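# Turn the camera's focus until the monitor dot is sharp

## Task

Adjust the camera's focus so that the ring of dots shown on the small monitor shrinks to one dot, at its smallest possible size, sitting on the monitor's centre dot. Both the camera and the monitor must end up upright on the table and pointing roughly in their original directions, or the task fails. Release everything and back the gripper away at the end; a result that holds only while the robot is touching it does not count.

## Robot and tools

Robot: one Doosan M1013 six-joint arm with a Robotiq 2F-140 two-finger gripper. There is only one arm, so each row and each target describes that single gripper. Two cameras send images with every result: cam_high (896x504), a fixed overview, and cam_wrist (504x504), mounted on the gripper. Occasionally something may briefly pull on a held part or shove a loose object.

Frames. The state line reports the gripper in the scene frame: origin on the table surface under the arm's base, +z up, +y to the left when facing along +x. end_effector_position (metres) is the point midway between the finger pads when shut; end_effector_quat_wxyz is its orientation. Velocities are in m/s and rad/s. The base may be slightly tilted, and the printed position gets less accurate at long reach. In the gripper's own axes, the fingers extend along +z and close along y. Closed fingertips stick out about 33 mm past the reported point, open ones about 9 mm; closing pushes the tips roughly 24 mm further out, so keep that clearance above surfaces.

The row. Every motion command is a row of 9 numbers, each in [-1, 1], in this order: dx, dy, dz, rx, ry, rz, position, force_limit, speed. The first six are an offset (not an absolute pose) in the gripper's own axes, counted from the gripper's measured pose at the start of the action; 1.0 equals 0.6 m for dx-dz and 180 degrees for rx-rz, and rx, ry, rz form a single rotation vector. position: +1 fully open (140 mm), about -0.8 pads touching, -1 close until blocked. force_limit: grip strength, roughly 14 N at -1, 60 N at 0, 107 N at +1 (for parts up to 40 mm wide). speed: finger speed, about 30 mm/s at -1, 140 at 0, 250 at +1. Optionally, 6 more numbers from 0 to 1 may be appended: stiffness scales for the six joints in Joint positions order (base outward); they multiply each joint's position gain and persist until changed. In contact, a jump in target pushes immediately; an offset of zero can relax a press.

execute_actions(actions): a list of up to 15 actions, run in sequence. Each action is a table of up to 15 rows, one per 1/30 s step; fewer rows means the last row repeats to fill 15 steps (0.5 s). All rows in an action are offsets from that action's start pose, not from the preceding row; the first action of a call starts from the last pose a result reported. An empty list simply returns the current state and images. Each step the command is clipped to 70 mm and 16 degrees from the measured pose, so large offsets may need several actions; the arm stops at the last clipped pose. If position and orientation conflict, position wins. The Hand target line shows where the controller is currently heading.

move(target, speed, stop_force, blocking): drives the gripper in a straight line toward one 9-number row (offset from the pose in the latest result that shows one; finger values are sent at the start). speed is in m/s, 0.002 to 0.5, default 0.25; rotation is capped at twice that in rad/s. The path lasts 0.5 to 10 s and is cut off at 10 s. It does not avoid obstacles and may overshoot speed, especially with the arm near straight. stop_force (N, 20 to 80, not allowed in the first 0.2 s) ends the path when the estimated push against the direction of travel exceeds it for 2 steps; the gripper then backs up 2 steps and holds. Use it only with a very slow speed, not on rotating moves, and omit it when leaving a contact. blocking=false returns after 0.5 s while the arm keeps going (not combinable with stop_force); check with wait(0) and don't send other motions until it has ended. The extra move: line gives the ending (done, off_target, moving, held, fault, contact), the limits that acted (paced = clipped, held = some steps blocked) and the distance from target.



Result lines. object_status: 0 moving, 1 blocked while opening, 2 blocked while closing (a grip), 3 reached target or pads met. Confirm 2 after closing with -1. Stopped fingers stay put until position changes by at least 0.01; to squeeze harder raise force_limit and switch between -1 and -0.98. position_measured is in counts: 3 fully open, 230 pads touching, non-linear. "pose unreachable" means the clearance check altered or blocked the command (a mount under the base counts as arm). MOTOR HOT warns of heating; holding loads warms motors.

Joints and limits. Joint ranges are about ±6.283 rad except the elbow at ±2.792. Load limits: waist and shoulder 302 N m, elbow 142, the three wrist joints 40 each, including held weight. Reaching a load limit, or 144 N of external force anywhere on the arm or its load, triggers a 10 s fault stop and the rest of the call is dropped.

Cautions: approach the focus ring gently and slowly; a stiff arm pressed even slightly past contact can fault. Don't tip the camera or monitor, knock anything off the table, drop parts or slam into things. When the dot is sharp and centred, open the fingers and retreat before finishing.

Each tool is called after "Request:" as name(argument=value, ...), one argument or row to a line, values as JSON.

## Session

Request:
execute_actions(
  actions=[],
)

Scene clock: 0.00 s.
end_effector_position=(+0.7174, -0.6560, +0.2136) position_measured=3 object_status=3 end_effector_quat_wxyz=(-0.069, -0.458, +0.842, -0.276) end_effector_velocity=(-0.000, +0.000, -0.001) end_effector_angular_velocity=(+0.000, +0.000, -0.000)
Joint positions: [-0.623  0.534  1.439 -0.51   0.769  3.352]
Joint velocities: [-0.  0.  0. -0. -0.  0.]
Hand target: +0.717, -0.656, +0.214; -0.069, -0.458, +0.842, -0.276
Joint stiffness scale: [1. 1. 1. 1. 1. 1.]

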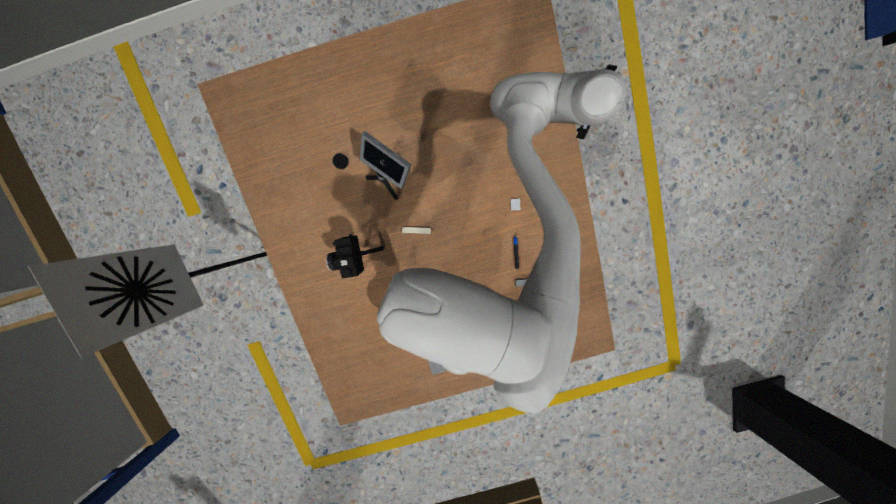

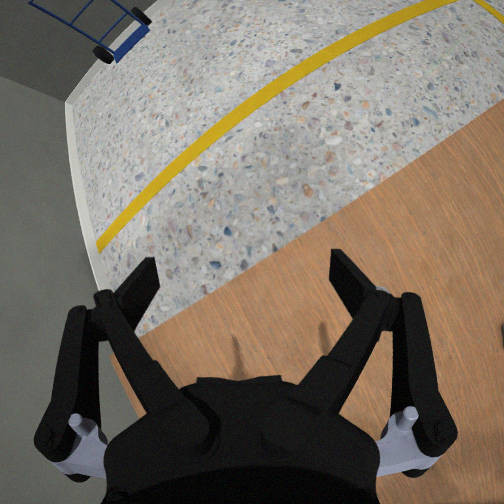

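Request:
zoom_image(
  camera="cam_high",
  region=[270, 120, 450, 300],
)

Region (270, 120, 450, 300) of cam_high's 896x504 image, scaled by 2.800, with more detail than that image has.

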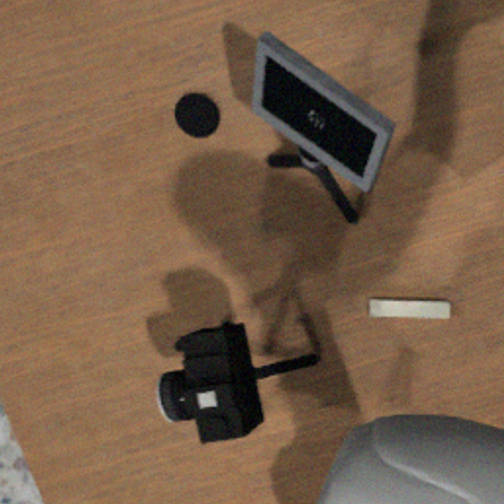

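Request:
move(
  target=[-0.235,0.372,-0.811,0.006,0.163,-0.202,0.4,-0.5,0],
  speed=0.4,
)

Request:
move(
  target=[-0.64,0.153,-0.843,0,0,0,0.4,-0.5,0],
  speed=0.4,
)

Request:
move(
  target=[-0.25,0,0.145,0,0,0,0.4,-0.5,0],
  speed=0.15,
)

Scene clock: 23.67 s.
end_effector_position=(+0.5541, -0.2000, +0.4803) position_measured=78 object_status=3 end_effector_quat_wxyz=(+0.349, +0.611, -0.616, +0.353) end_effector_velocity=(-0.001, +0.001, +0.001) end_effector_angular_velocity=(-0.003, +0.004, +0.000)
Joint positions: [ 0.128  0.043  1.793 -1.033  1.518  3.415]
Joint velocities: [ 0.004 -0.    -0.    -0.002  0.006 -0.002]
Hand target: +0.551, -0.200, +0.480; +0.354, +0.613, -0.612, +0.353
Off the commanded pose: 0.004 m, 1 deg.
Joint stiffness scale: [1. 1. 1. 1. 1. 1.]
move: off_target

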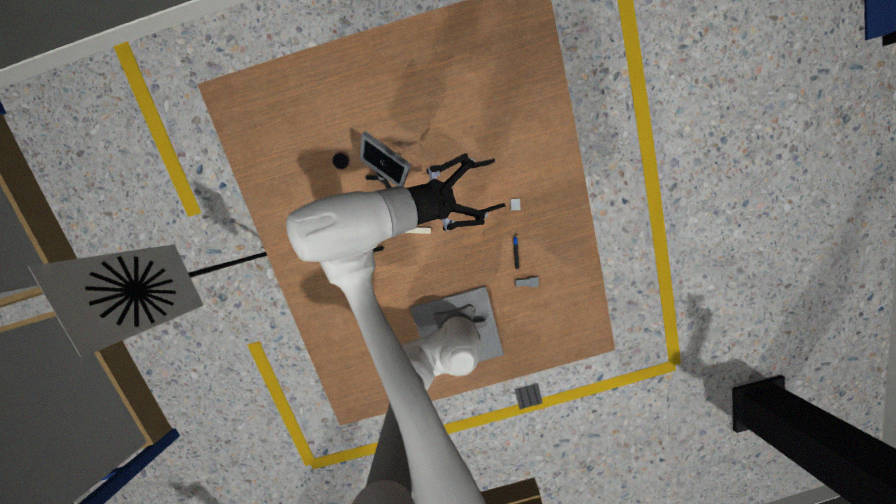

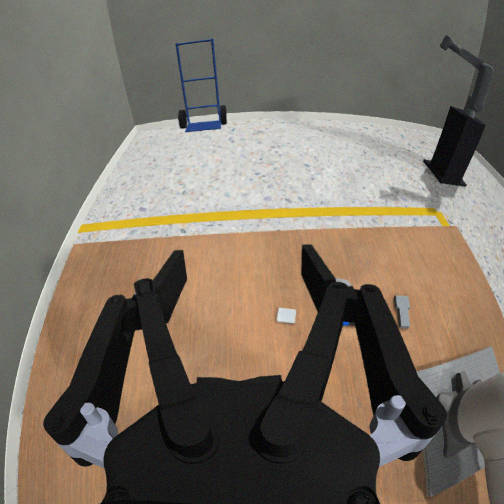

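Scene clock: 25.87 s.
end_effector_position=(+0.4668, +0.4276, +0.4044) position_measured=78 object_status=3 end_effector_quat_wxyz=(+0.350, +0.612, -0.614, +0.355) end_effector_velocity=(+0.000, +0.001, -0.000) end_effector_angular_velocity=(-0.001, +0.000, -0.002)
Joint positions: [ 0.983  0.531  1.289 -0.651  2.161  3.961]
Joint velocities: [ 0.     0.003 -0.004  0.001  0.003  0.001]
Hand target: +0.465, +0.431, +0.405; +0.348, +0.612, -0.616, +0.353
Off the commanded pose: 0.004 m, 0 deg.
Joint stiffness scale: [1. 1. 1. 1. 1. 1.]
move: off_target

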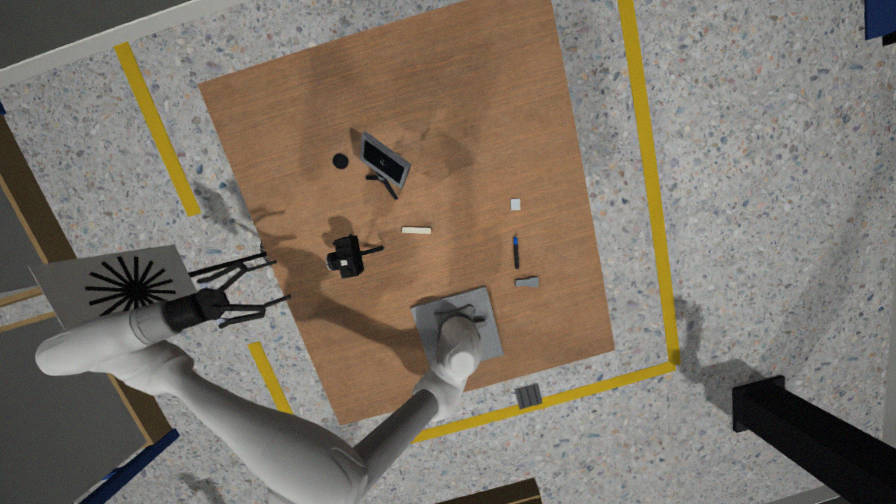

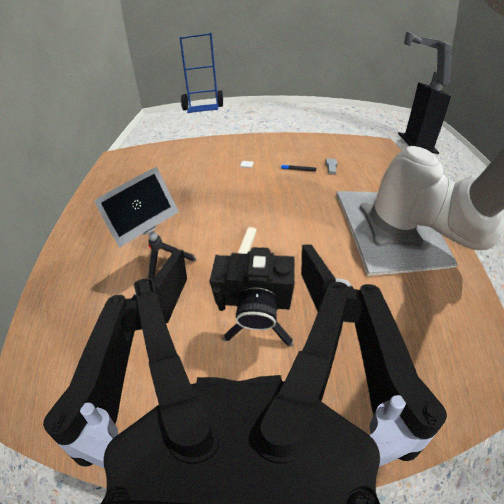

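Scene clock: 27.47 s.
end_effector_position=(+0.4712, +0.4288, +0.2361) position_measured=78 object_status=3 end_effector_quat_wxyz=(+0.347, +0.612, -0.614, +0.356) end_effector_velocity=(+0.000, -0.000, -0.002) end_effector_angular_velocity=(+0.002, -0.001, +0.000)
Joint positions: [ 0.983  0.634  1.441 -0.577  1.947  4.128]
Joint velocities: [-0.     0.     0.002  0.001 -0.003  0.001]
Hand target: +0.468, +0.428, +0.231; +0.350, +0.612, -0.614, +0.355
Off the commanded pose: 0.006 m, 0 deg.
Joint stiffness scale: [1. 1. 1. 1. 1. 1.]
move: off_target

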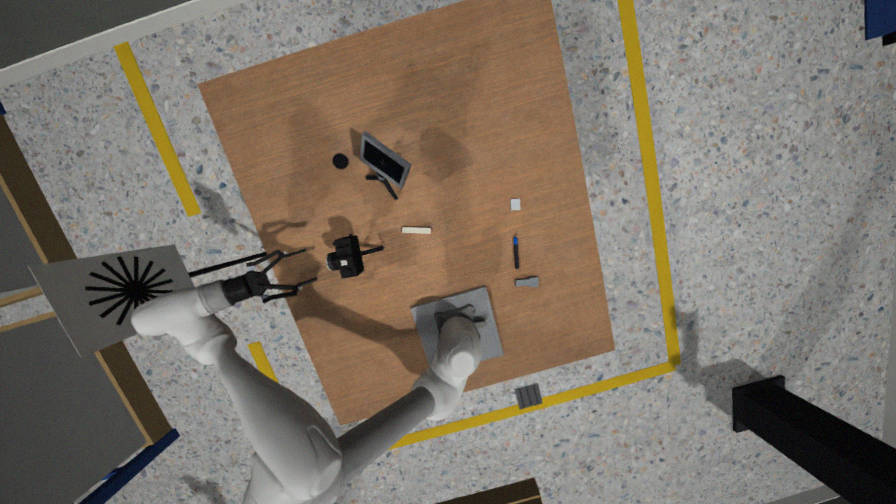

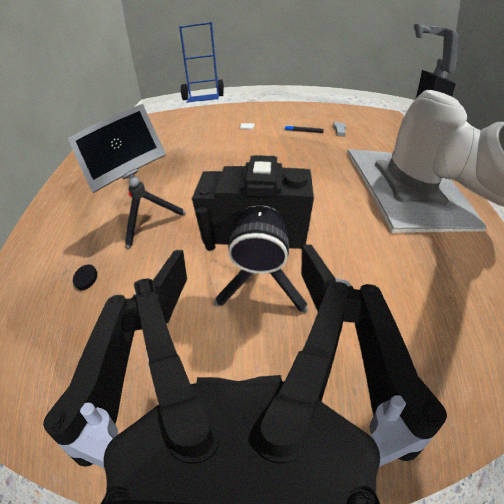

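Request:
move(
  target=[-0.054,0.035,0.089,0,0,0,0.4,-0.5,0],
  speed=0.07,
)

Request:
zoom_image(
  camera="cam_high",
  region=[270, 215, 390, 305],
)

Scene clock: 36.30 s.
end_effector_position=(+0.4540, +0.4010, +0.1834) position_measured=78 object_status=3 end_effector_quat_wxyz=(+0.346, +0.613, -0.613, +0.359) end_effector_velocity=(-0.000, -0.001, -0.002) end_effector_angular_velocity=(+0.001, -0.001, -0.000)
Joint positions: [ 0.983  0.634  1.554 -0.563  1.851  4.189]
Joint velocities: [-0.     0.     0.003  0.001 -0.004  0.002]
Hand target: +0.451, +0.399, +0.181; +0.347, +0.612, -0.614, +0.356
Off the commanded pose: 0.004 m, 0 deg.
Joint stiffness scale: [1. 1. 1. 1. 1. 1.]
move: off_target

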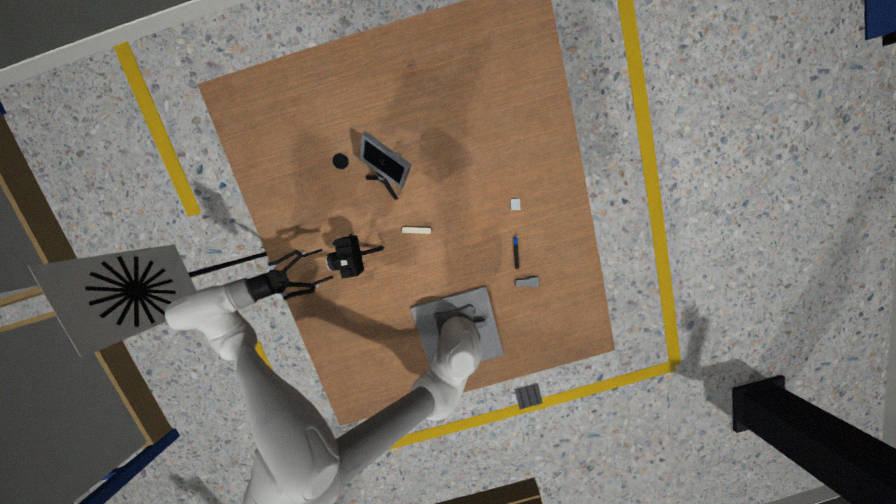

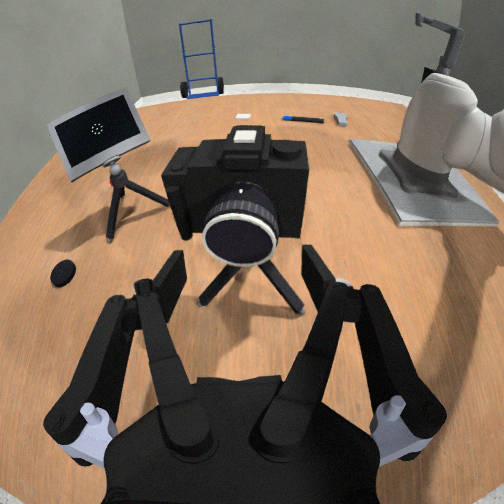

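Region (270, 215, 390, 305) of cam_high's 896x504 image, scaled by 4.200, with more detail than that image has; it fills the top 378 rows of this view, and the rest is white.

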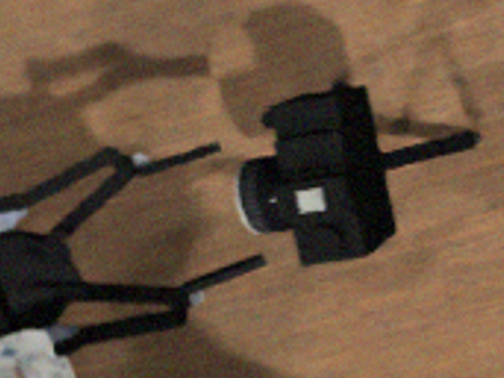

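Request:
move(
  target=[0.027,-0.011,0.027,-0.024,0,0.014,0.3,-0.5,-1],
  speed=0.05,
)

Request:
zoom_image(
  camera="cam_wrist",
  region=[130, 130, 360, 330],
)

Request:
zoom_image(
  camera="cam_wrist",
  region=[20, 70, 160, 200],
)

Scene clock: 47.13 s.
end_effector_position=(+0.4618, +0.3794, +0.1877) position_measured=91 object_status=3 end_effector_quat_wxyz=(+0.361, +0.589, -0.635, +0.346) end_effector_velocity=(-0.000, -0.001, +0.000) end_effector_angular_velocity=(-0.000, +0.000, -0.005)
Joint positions: [ 0.938  0.63   1.554 -0.54   1.87   4.208]
Joint velocities: [-0.002 -0.    -0.     0.002  0.002  0.002]
Hand target: +0.461, +0.379, +0.189; +0.361, +0.586, -0.639, +0.343
Off the commanded pose: 0.002 m, 1 deg.
Joint stiffness scale: [1. 1. 1. 1. 1. 1.]
move: done

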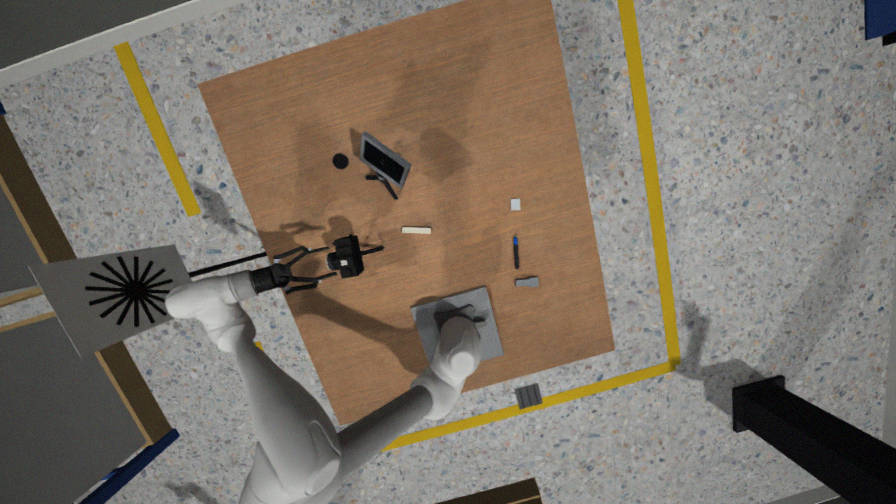

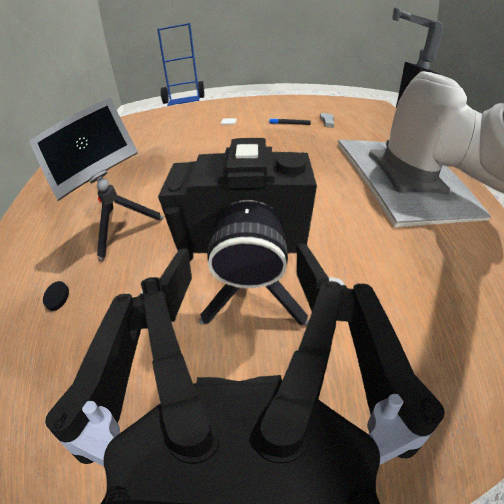

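Region (130, 130, 360, 330) of cam_wrist's 504x504 image, scaled by 2.191, with more detail than that image has; it fills the top 438 rows of this view, and the rest is white.

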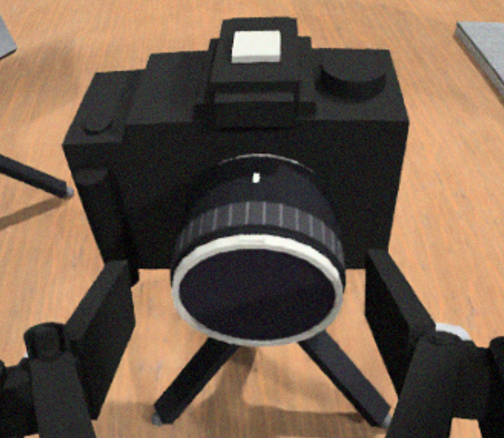

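Region (20, 70, 160, 200) of cam_wrist's 504x504 image, scaled by 3.600, with more detail than that image has; it fills the top 468 rows of this view, and the rest is white.

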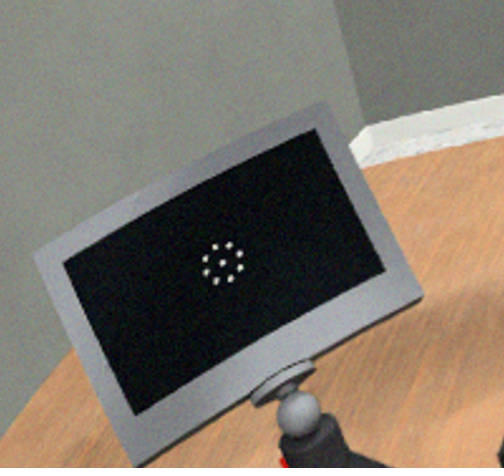

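Request:
move(
  target=[0,0.014,-0.003,0,0,0,0.15,-0.5,-1],
  speed=0.02,
)

Scene clock: 50.30 s.
end_effector_position=(+0.4590, +0.3826, +0.1890) position_measured=110 object_status=3 end_effector_quat_wxyz=(+0.358, +0.591, -0.634, +0.347) end_effector_velocity=(-0.001, +0.001, -0.000) end_effector_angular_velocity=(+0.000, -0.001, +0.001)
Joint positions: [ 0.945  0.627  1.554 -0.539  1.871  4.211]
Joint velocities: [ 0.002 -0.     0.001  0.001 -0.     0.002]
Hand target: +0.454, +0.382, +0.189; +0.361, +0.589, -0.635, +0.346
Off the commanded pose: 0.006 m, 0 deg.
Joint stiffness scale: [1. 1. 1. 1. 1. 1.]
move: off_target

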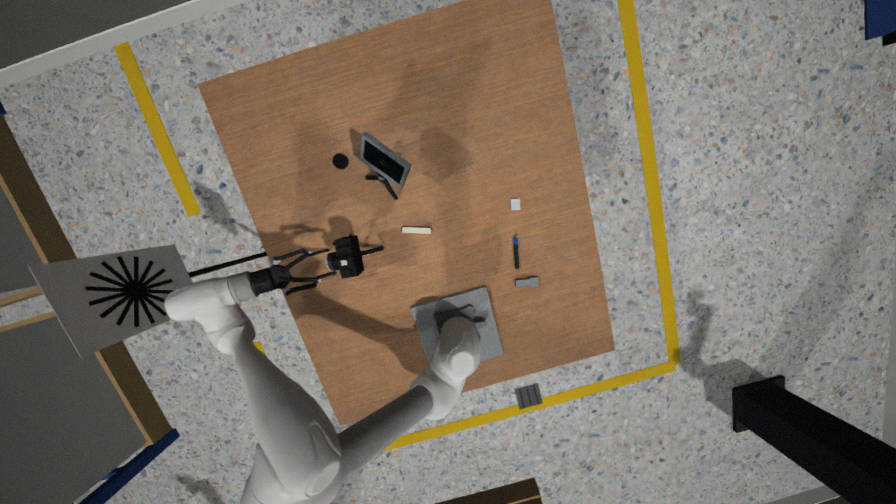

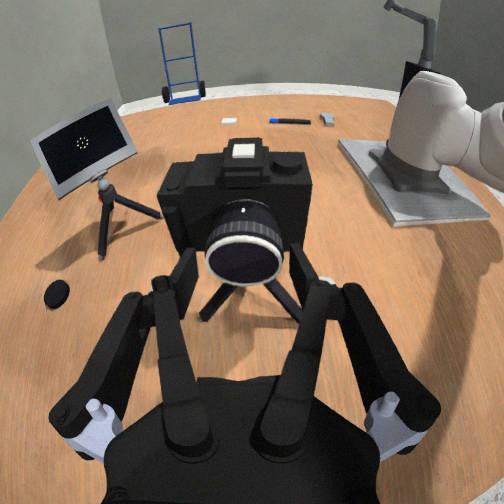

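Request:
move(
  target=[0,0.004,0.003,0,0,0,-1,-0.6,-1],
  speed=0.02,
)

Request:
move(
  target=[0,-0.004,0,-0.0417,0,-0.0722,-1,-0.6,-1],
  speed=0.12,
)

Request:
zoom_image(
  camera="cam_wrist",
  region=[20, 50, 160, 180],
)

Scene clock: 55.60 s.
end_effector_position=(+0.4589, +0.3827, +0.1893) position_measured=133 object_status=2 end_effector_quat_wxyz=(+0.358, +0.591, -0.635, +0.347) end_effector_velocity=(+0.000, +0.000, +0.000) end_effector_angular_velocity=(+0.001, -0.001, +0.001)
Joint positions: [ 0.945  0.627  1.554 -0.539  1.871  4.211]
Joint velocities: [ 0.    -0.     0.    -0.    -0.001  0.   ]
Hand target: +0.457, +0.381, +0.188; +0.358, +0.591, -0.634, +0.347
Off the commanded pose: 0.003 m, 0 deg.
Joint stiffness scale: [1. 1. 1. 1. 1. 1.]
move: done

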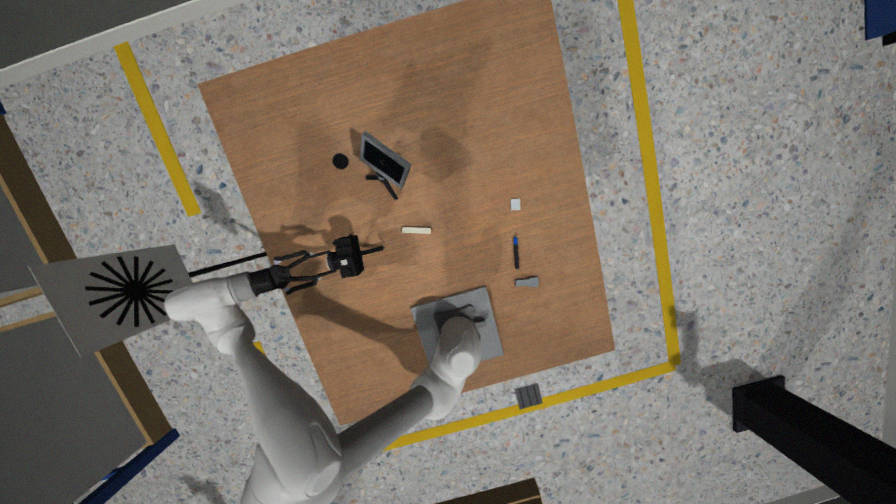

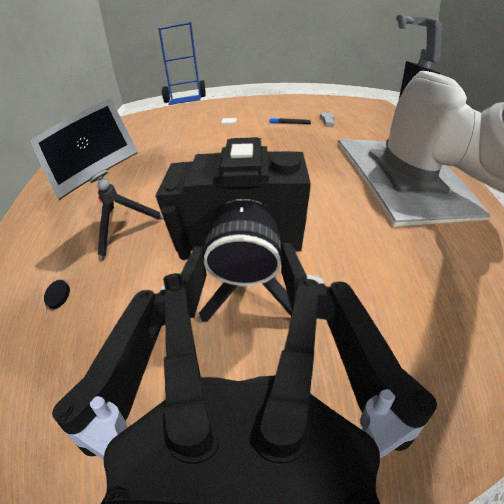

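Scene clock: 57.03 s.
end_effector_position=(+0.4608, +0.3816, +0.1894) position_measured=133 object_status=2 end_effector_quat_wxyz=(+0.430, +0.634, -0.585, +0.267) end_effector_velocity=(-0.000, -0.000, -0.001) end_effector_angular_velocity=(-0.001, +0.013, -0.000)
Joint positions: [ 0.904  0.662  1.503 -0.472  1.941  3.984]
Joint velocities: [-0.001  0.003 -0.002  0.003  0.005 -0.01 ]
Hand target: +0.461, +0.382, +0.189; +0.433, +0.634, -0.585, +0.262
Off the commanded pose: 0.001 m, 1 deg.
Joint stiffness scale: [1. 1. 1. 1. 1. 1.]
move: done

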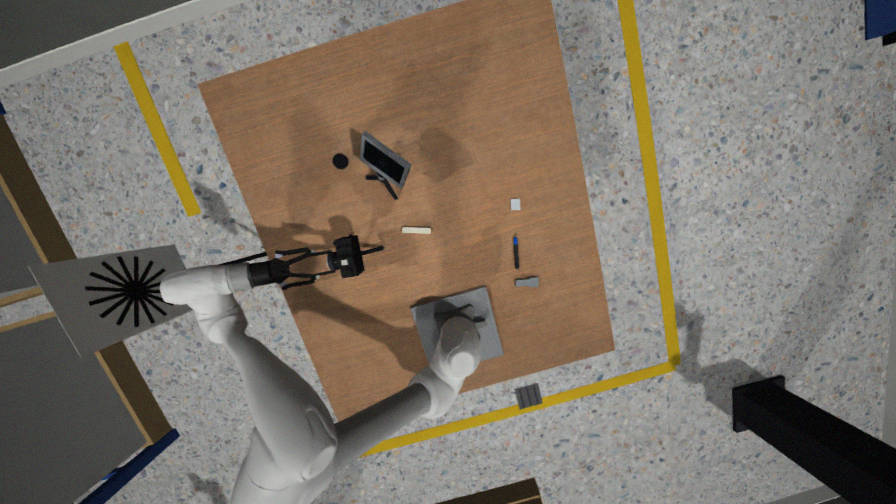

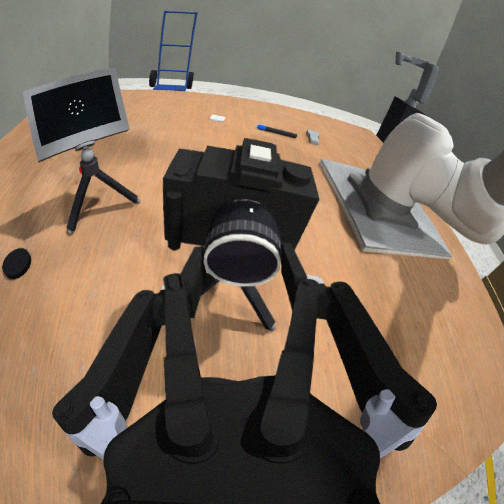

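Region (20, 50, 160, 180) of cam_wrist's 504x504 image, scaled by 3.600, with more detail than that image has; it fills the top 468 rows of this view, and the rest is white.

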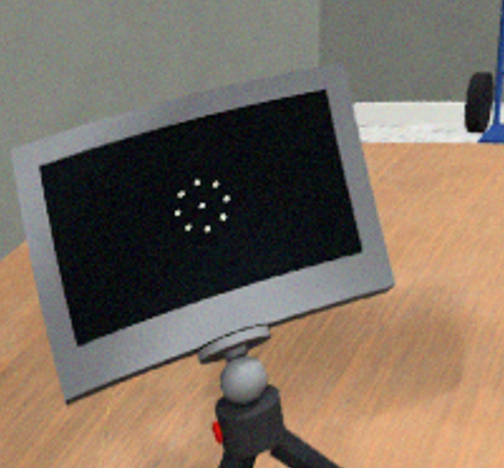

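Request:
move(
  target=[-0.002,0.008,0.001,0.0833,0,0.1443,-1,-0.6,-1],
  speed=0.2,
)

Request:
move(
  target=[-0.001,0.007,0.001,0.0694,0,0.1203,-1,-0.6,-1],
  speed=0.2,
)

Scene clock: 63.70 s.
end_effector_position=(+0.4557, +0.3835, +0.1888) position_measured=133 object_status=2 end_effector_quat_wxyz=(-0.277, -0.537, +0.673, -0.425) end_effector_velocity=(+0.001, +0.000, +0.001) end_effector_angular_velocity=(+0.001, -0.015, -0.001)
Joint positions: [ 0.993  0.603  1.611 -0.622  1.816  4.456]
Joint velocities: [ 0.002 -0.002  0.001 -0.004 -0.002  0.013]
Hand target: +0.456, +0.382, +0.189; -0.274, -0.537, +0.672, -0.430
Off the commanded pose: 0.002 m, 1 deg.
Joint stiffness scale: [1. 1. 1. 1. 1. 1.]
move: done

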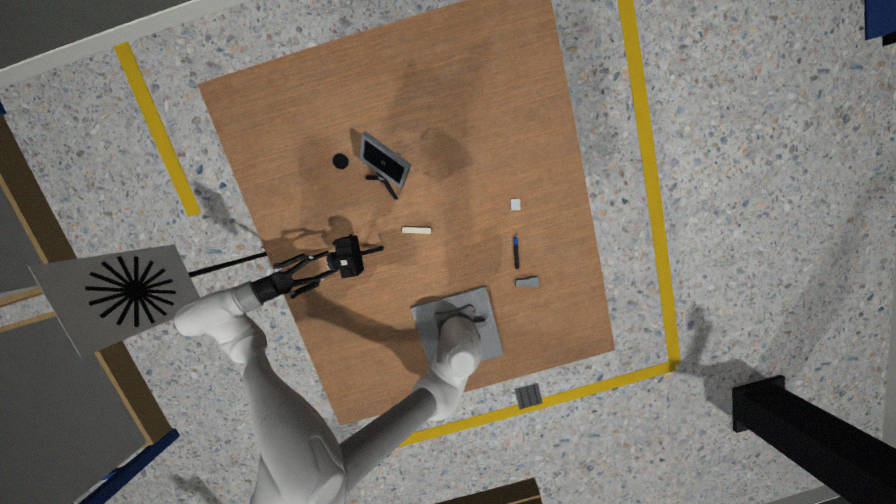

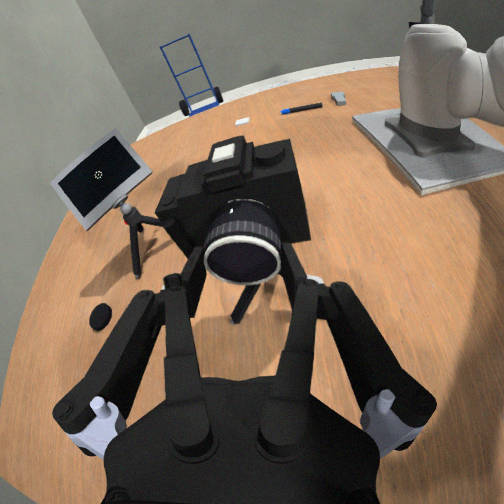

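Scene clock: 65.20 s.
end_effector_position=(+0.4525, +0.3848, +0.1887) position_measured=133 object_status=2 end_effector_quat_wxyz=(-0.135, -0.429, +0.715, -0.536) end_effector_velocity=(+0.000, -0.000, -0.000) end_effector_angular_velocity=(-0.000, -0.013, -0.001)
Joint positions: [ 1.065  0.598  1.69  -0.767  1.781  4.88 ]
Joint velocities: [ 0.001  0.001  0.002 -0.004 -0.     0.013]
Hand target: +0.452, +0.384, +0.187; -0.133, -0.428, +0.712, -0.540
Off the commanded pose: 0.002 m, 1 deg.
Joint stiffness scale: [1. 1. 1. 1. 1. 1.]
move: done

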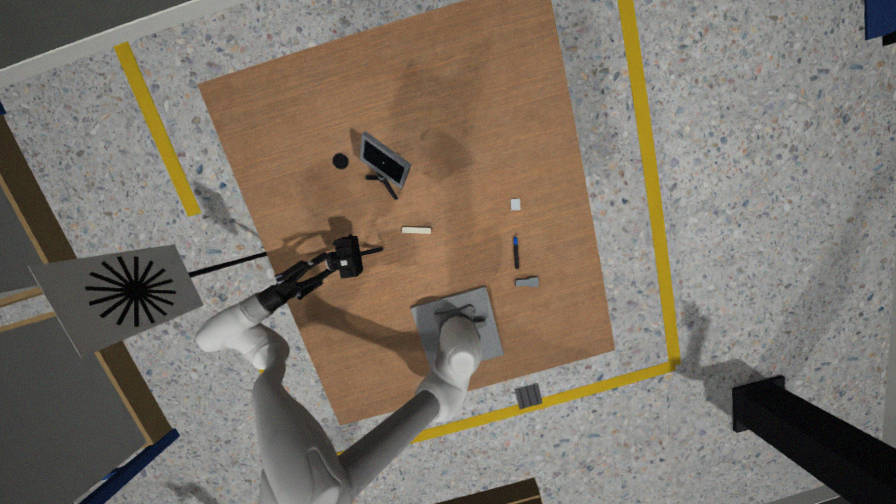

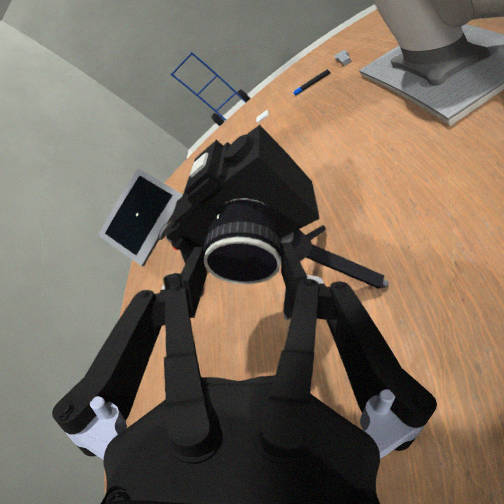

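Request:
zoom_image(
  camera="cam_wrist",
  region=[120, 197, 156, 233],
)

Request:
move(
  target=[0,0.001,0,0.0125,0,0.0217,-1,-0.6,-1],
  speed=0.05,
)

Request:
zoom_image(
  camera="cam_wrist",
  region=[125, 200, 161, 236],
)

Request:
move(
  target=[0,0.001,0,0.0097,0,0.0168,-1,-0.6,-1],
  speed=0.05,
)

Request:
zoom_image(
  camera="cam_wrist",
  region=[130, 205, 166, 241],
)

Region (120, 197, 156, 233) of cam_wrist's 504x504 image, scaled by 14.000, with more detail than that image has.

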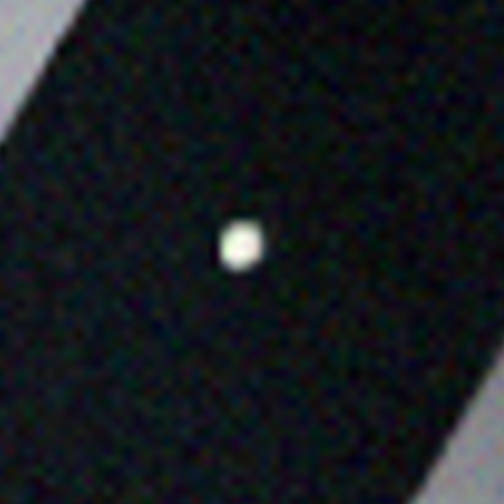

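Scene clock: 75.27 s.
end_effector_position=(+0.4532, +0.3864, +0.1894) position_measured=133 object_status=2 end_effector_quat_wxyz=(-0.109, -0.407, +0.722, -0.549) end_effector_velocity=(-0.000, -0.000, -0.000) end_effector_angular_velocity=(-0.000, -0.011, -0.000)
Joint positions: [ 1.074  0.601  1.697 -0.788  1.781  4.952]
Joint velocities: [ 0.001  0.     0.003 -0.004 -0.     0.011]
Hand target: +0.452, +0.385, +0.188; -0.108, -0.407, +0.718, -0.554
Off the commanded pose: 0.002 m, 1 deg.
Joint stiffness scale: [1. 1. 1. 1. 1. 1.]
move: done

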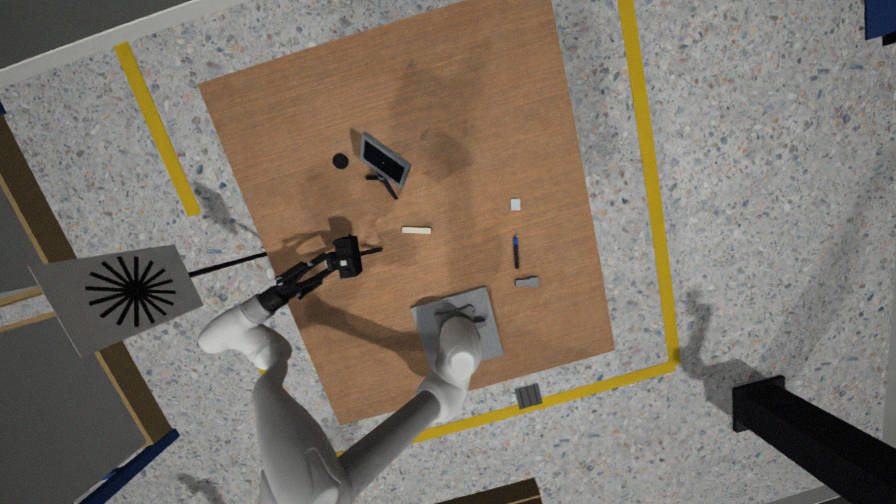

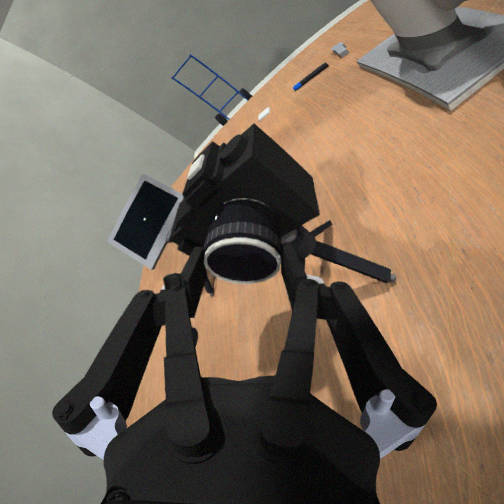

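Region (125, 200, 161, 236) of cam_wrist's 504x504 image, scaled by 14.000, with more detail than that image has.

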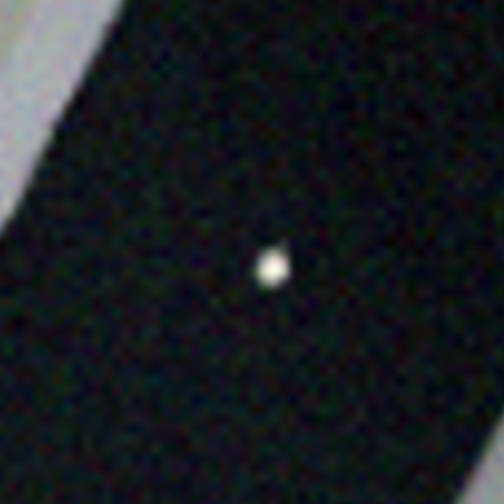

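Scene clock: 76.10 s.
end_effector_position=(+0.4539, +0.3880, +0.1899) position_measured=134 object_status=2 end_effector_quat_wxyz=(-0.090, -0.391, +0.727, -0.558) end_effector_velocity=(+0.000, +0.001, +0.000) end_effector_angular_velocity=(+0.001, -0.012, -0.001)
Joint positions: [ 1.08   0.603  1.7   -0.802  1.782  5.007]
Joint velocities: [ 0.001  0.001  0.    -0.003  0.     0.012]
Hand target: +0.453, +0.386, +0.189; -0.089, -0.390, +0.724, -0.563
Off the commanded pose: 0.002 m, 1 deg.
Joint stiffness scale: [1. 1. 1. 1. 1. 1.]
move: done

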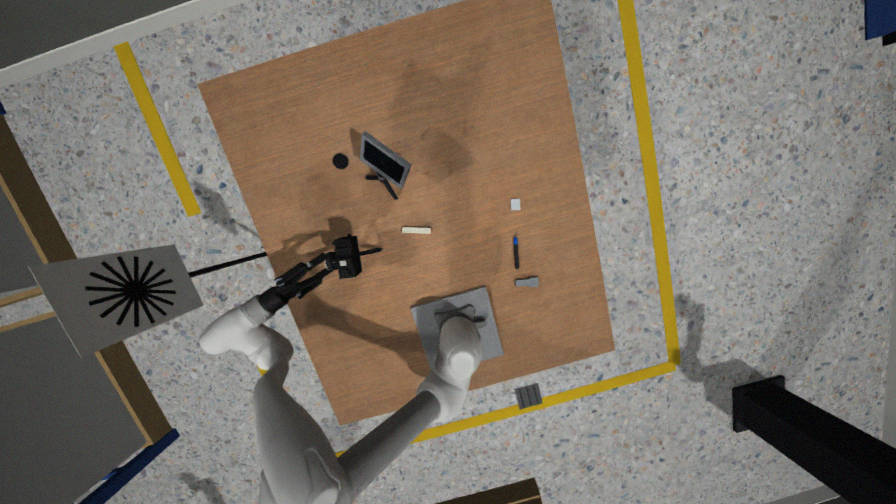

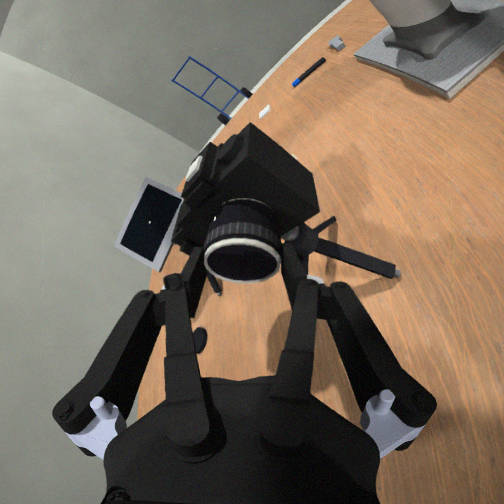

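Region (130, 205, 166, 241) of cam_wrist's 504x504 image, scaled by 14.000, with more detail than that image has.

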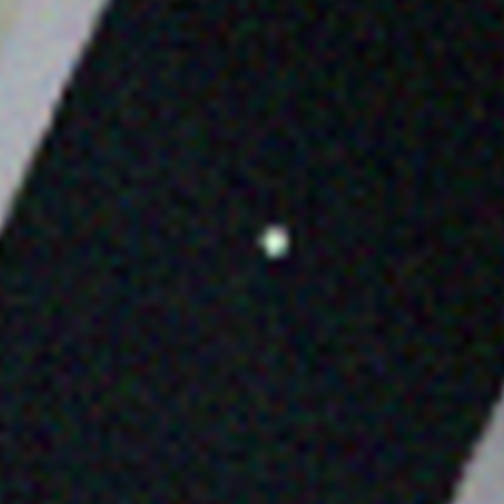

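Request:
execute_actions(
  actions=[
    [[0,0,0,0,0,0,0.35,-0.5,-0.5]],
  ],
)

Request:
zoom_image(
  camera="cam_wrist",
  region=[130, 205, 166, 241],
)

Scene clock: 80.33 s.
end_effector_position=(+0.4539, +0.3879, +0.1900) position_measured=85 object_status=0 end_effector_quat_wxyz=(-0.090, -0.390, +0.727, -0.558) end_effector_velocity=(+0.000, -0.000, +0.000) end_effector_angular_velocity=(+0.001, +0.000, +0.000)
Joint positions: [ 1.08   0.604  1.7   -0.802  1.783  5.008]
Joint velocities: [-0.    -0.001  0.     0.    -0.001 -0.   ]
Hand target: +0.454, +0.388, +0.190; -0.090, -0.391, +0.727, -0.558
Off the commanded pose: 0.000 m, 0 deg.
Joint stiffness scale: [1. 1. 1. 1. 1. 1.]

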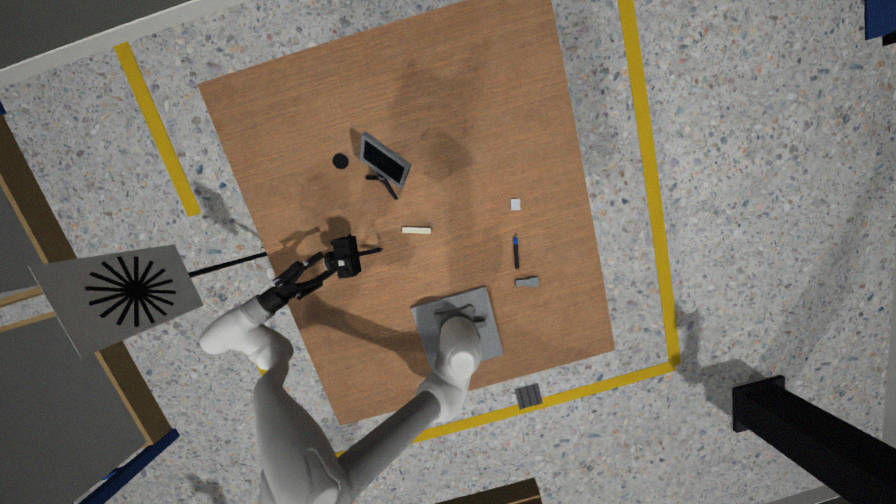

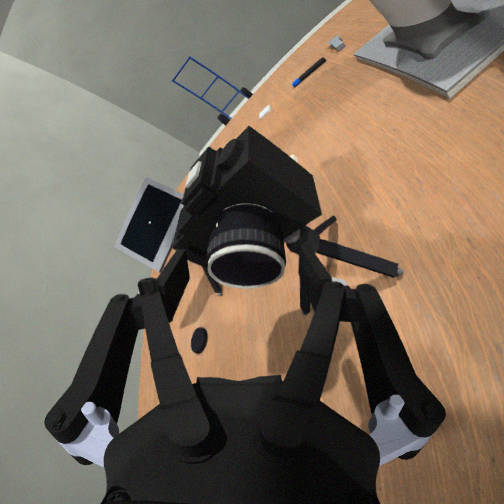

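Region (130, 205, 166, 241) of cam_wrist's 504x504 image, scaled by 14.000, with more detail than that image has.

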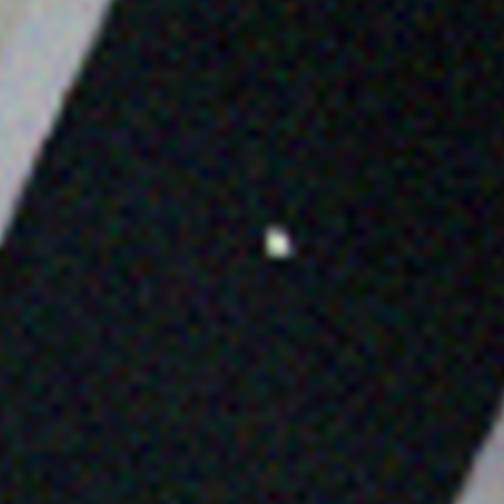

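Request:
move(
  target=[0,0,-0.17,0,0,0,0.35,-0.5,0],
  speed=0.15,
)

Request:
move(
  target=[0.13,-0.25,-0.08,-0.13,0,-0.23,0.35,-0.5,0],
  speed=0.3,
)

Scene clock: 85.73 s.
end_effector_position=(+0.4251, +0.4744, +0.2269) position_measured=85 object_status=3 end_effector_quat_wxyz=(-0.087, -0.388, +0.726, -0.560) end_effector_velocity=(-0.001, +0.001, +0.001) end_effector_angular_velocity=(-0.002, +0.000, -0.001)
Joint positions: [ 1.163  0.65   1.532 -0.767  1.916  4.971]
Joint velocities: [ 0.001  0.001 -0.004  0.     0.004 -0.001]
Hand target: +0.423, +0.478, +0.227; -0.090, -0.390, +0.727, -0.558
Off the commanded pose: 0.004 m, 0 deg.
Joint stiffness scale: [1. 1. 1. 1. 1. 1.]
move: off_target

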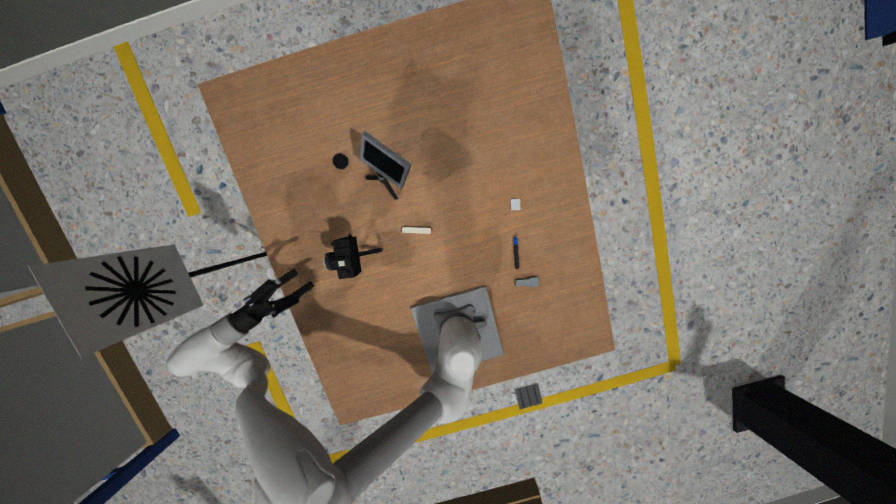

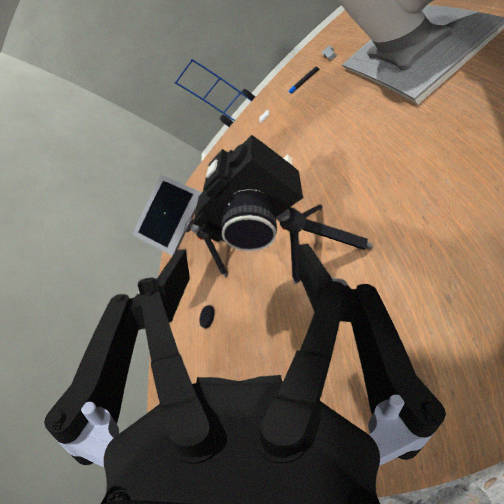

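Scene clock: 87.60 s.
end_effector_position=(+0.4558, +0.4685, +0.3994) position_measured=85 object_status=3 end_effector_quat_wxyz=(+0.351, +0.591, -0.640, +0.343) end_effector_velocity=(+0.000, +0.001, +0.002) end_effector_angular_velocity=(-0.000, +0.012, +0.002)
Joint positions: [ 1.004  0.588  1.198 -0.592  2.22   4.037]
Joint velocities: [-0.001  0.003 -0.008  0.001  0.008 -0.013]
Hand target: +0.456, +0.470, +0.400; +0.353, +0.593, -0.640, +0.338
Off the commanded pose: 0.001 m, 1 deg.
Joint stiffness scale: [1. 1. 1. 1. 1. 1.]
move: done

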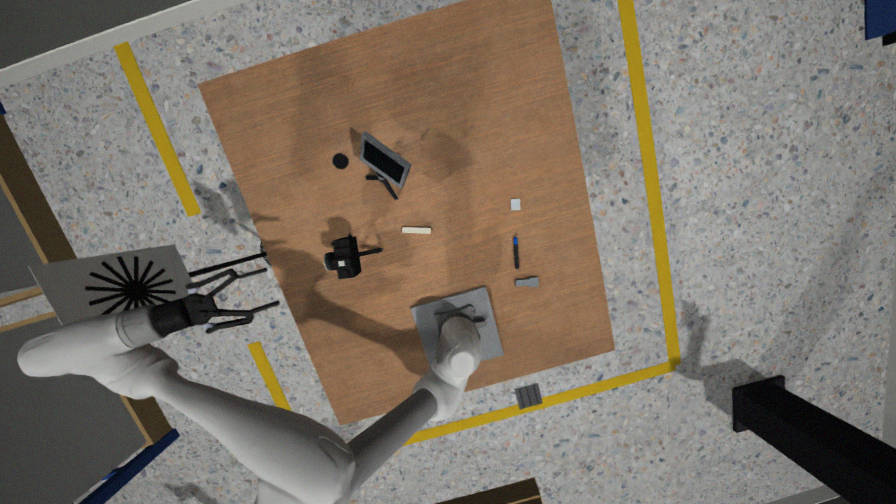

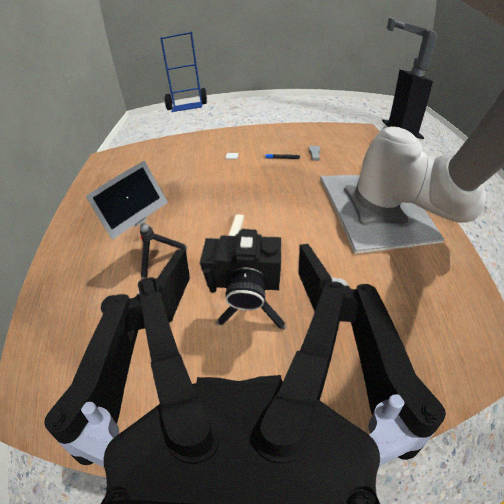

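Request:
move(
  target=[0.16,-0.27,0.27,0,0,0,0.35,-0.5,0],
  speed=0.3,
)

Scene clock: 92.97 s.
end_effector_position=(+0.6045, +0.2740, +0.4019) position_measured=85 object_status=3 end_effector_quat_wxyz=(+0.349, +0.591, -0.642, +0.342) end_effector_velocity=(+0.001, -0.001, -0.001) end_effector_angular_velocity=(-0.001, +0.002, +0.002)
Joint positions: [ 0.722  0.5    1.333 -0.764  2.008  3.83 ]
Joint velocities: [-0.002  0.001  0.001 -0.002 -0.002 -0.003]
Hand target: +0.605, +0.270, +0.402; +0.351, +0.591, -0.640, +0.344
Off the commanded pose: 0.004 m, 0 deg.
Joint stiffness scale: [1. 1. 1. 1. 1. 1.]
move: off_target

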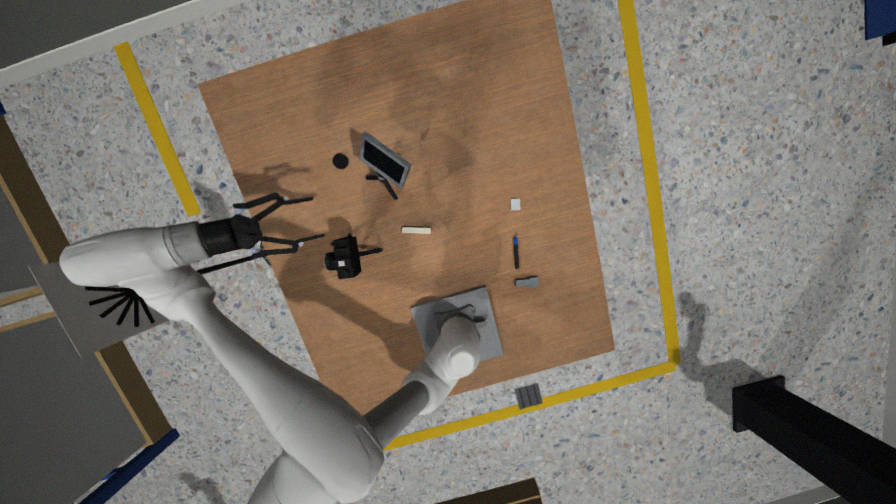

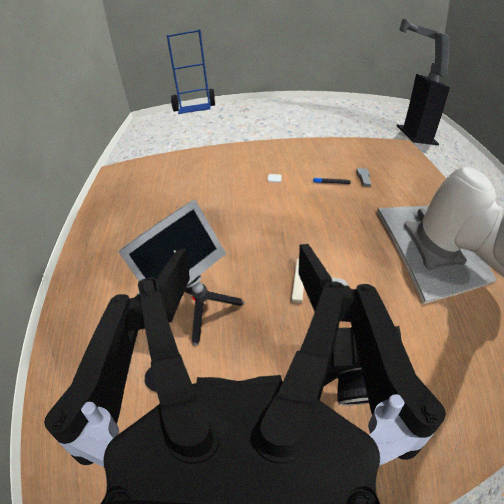

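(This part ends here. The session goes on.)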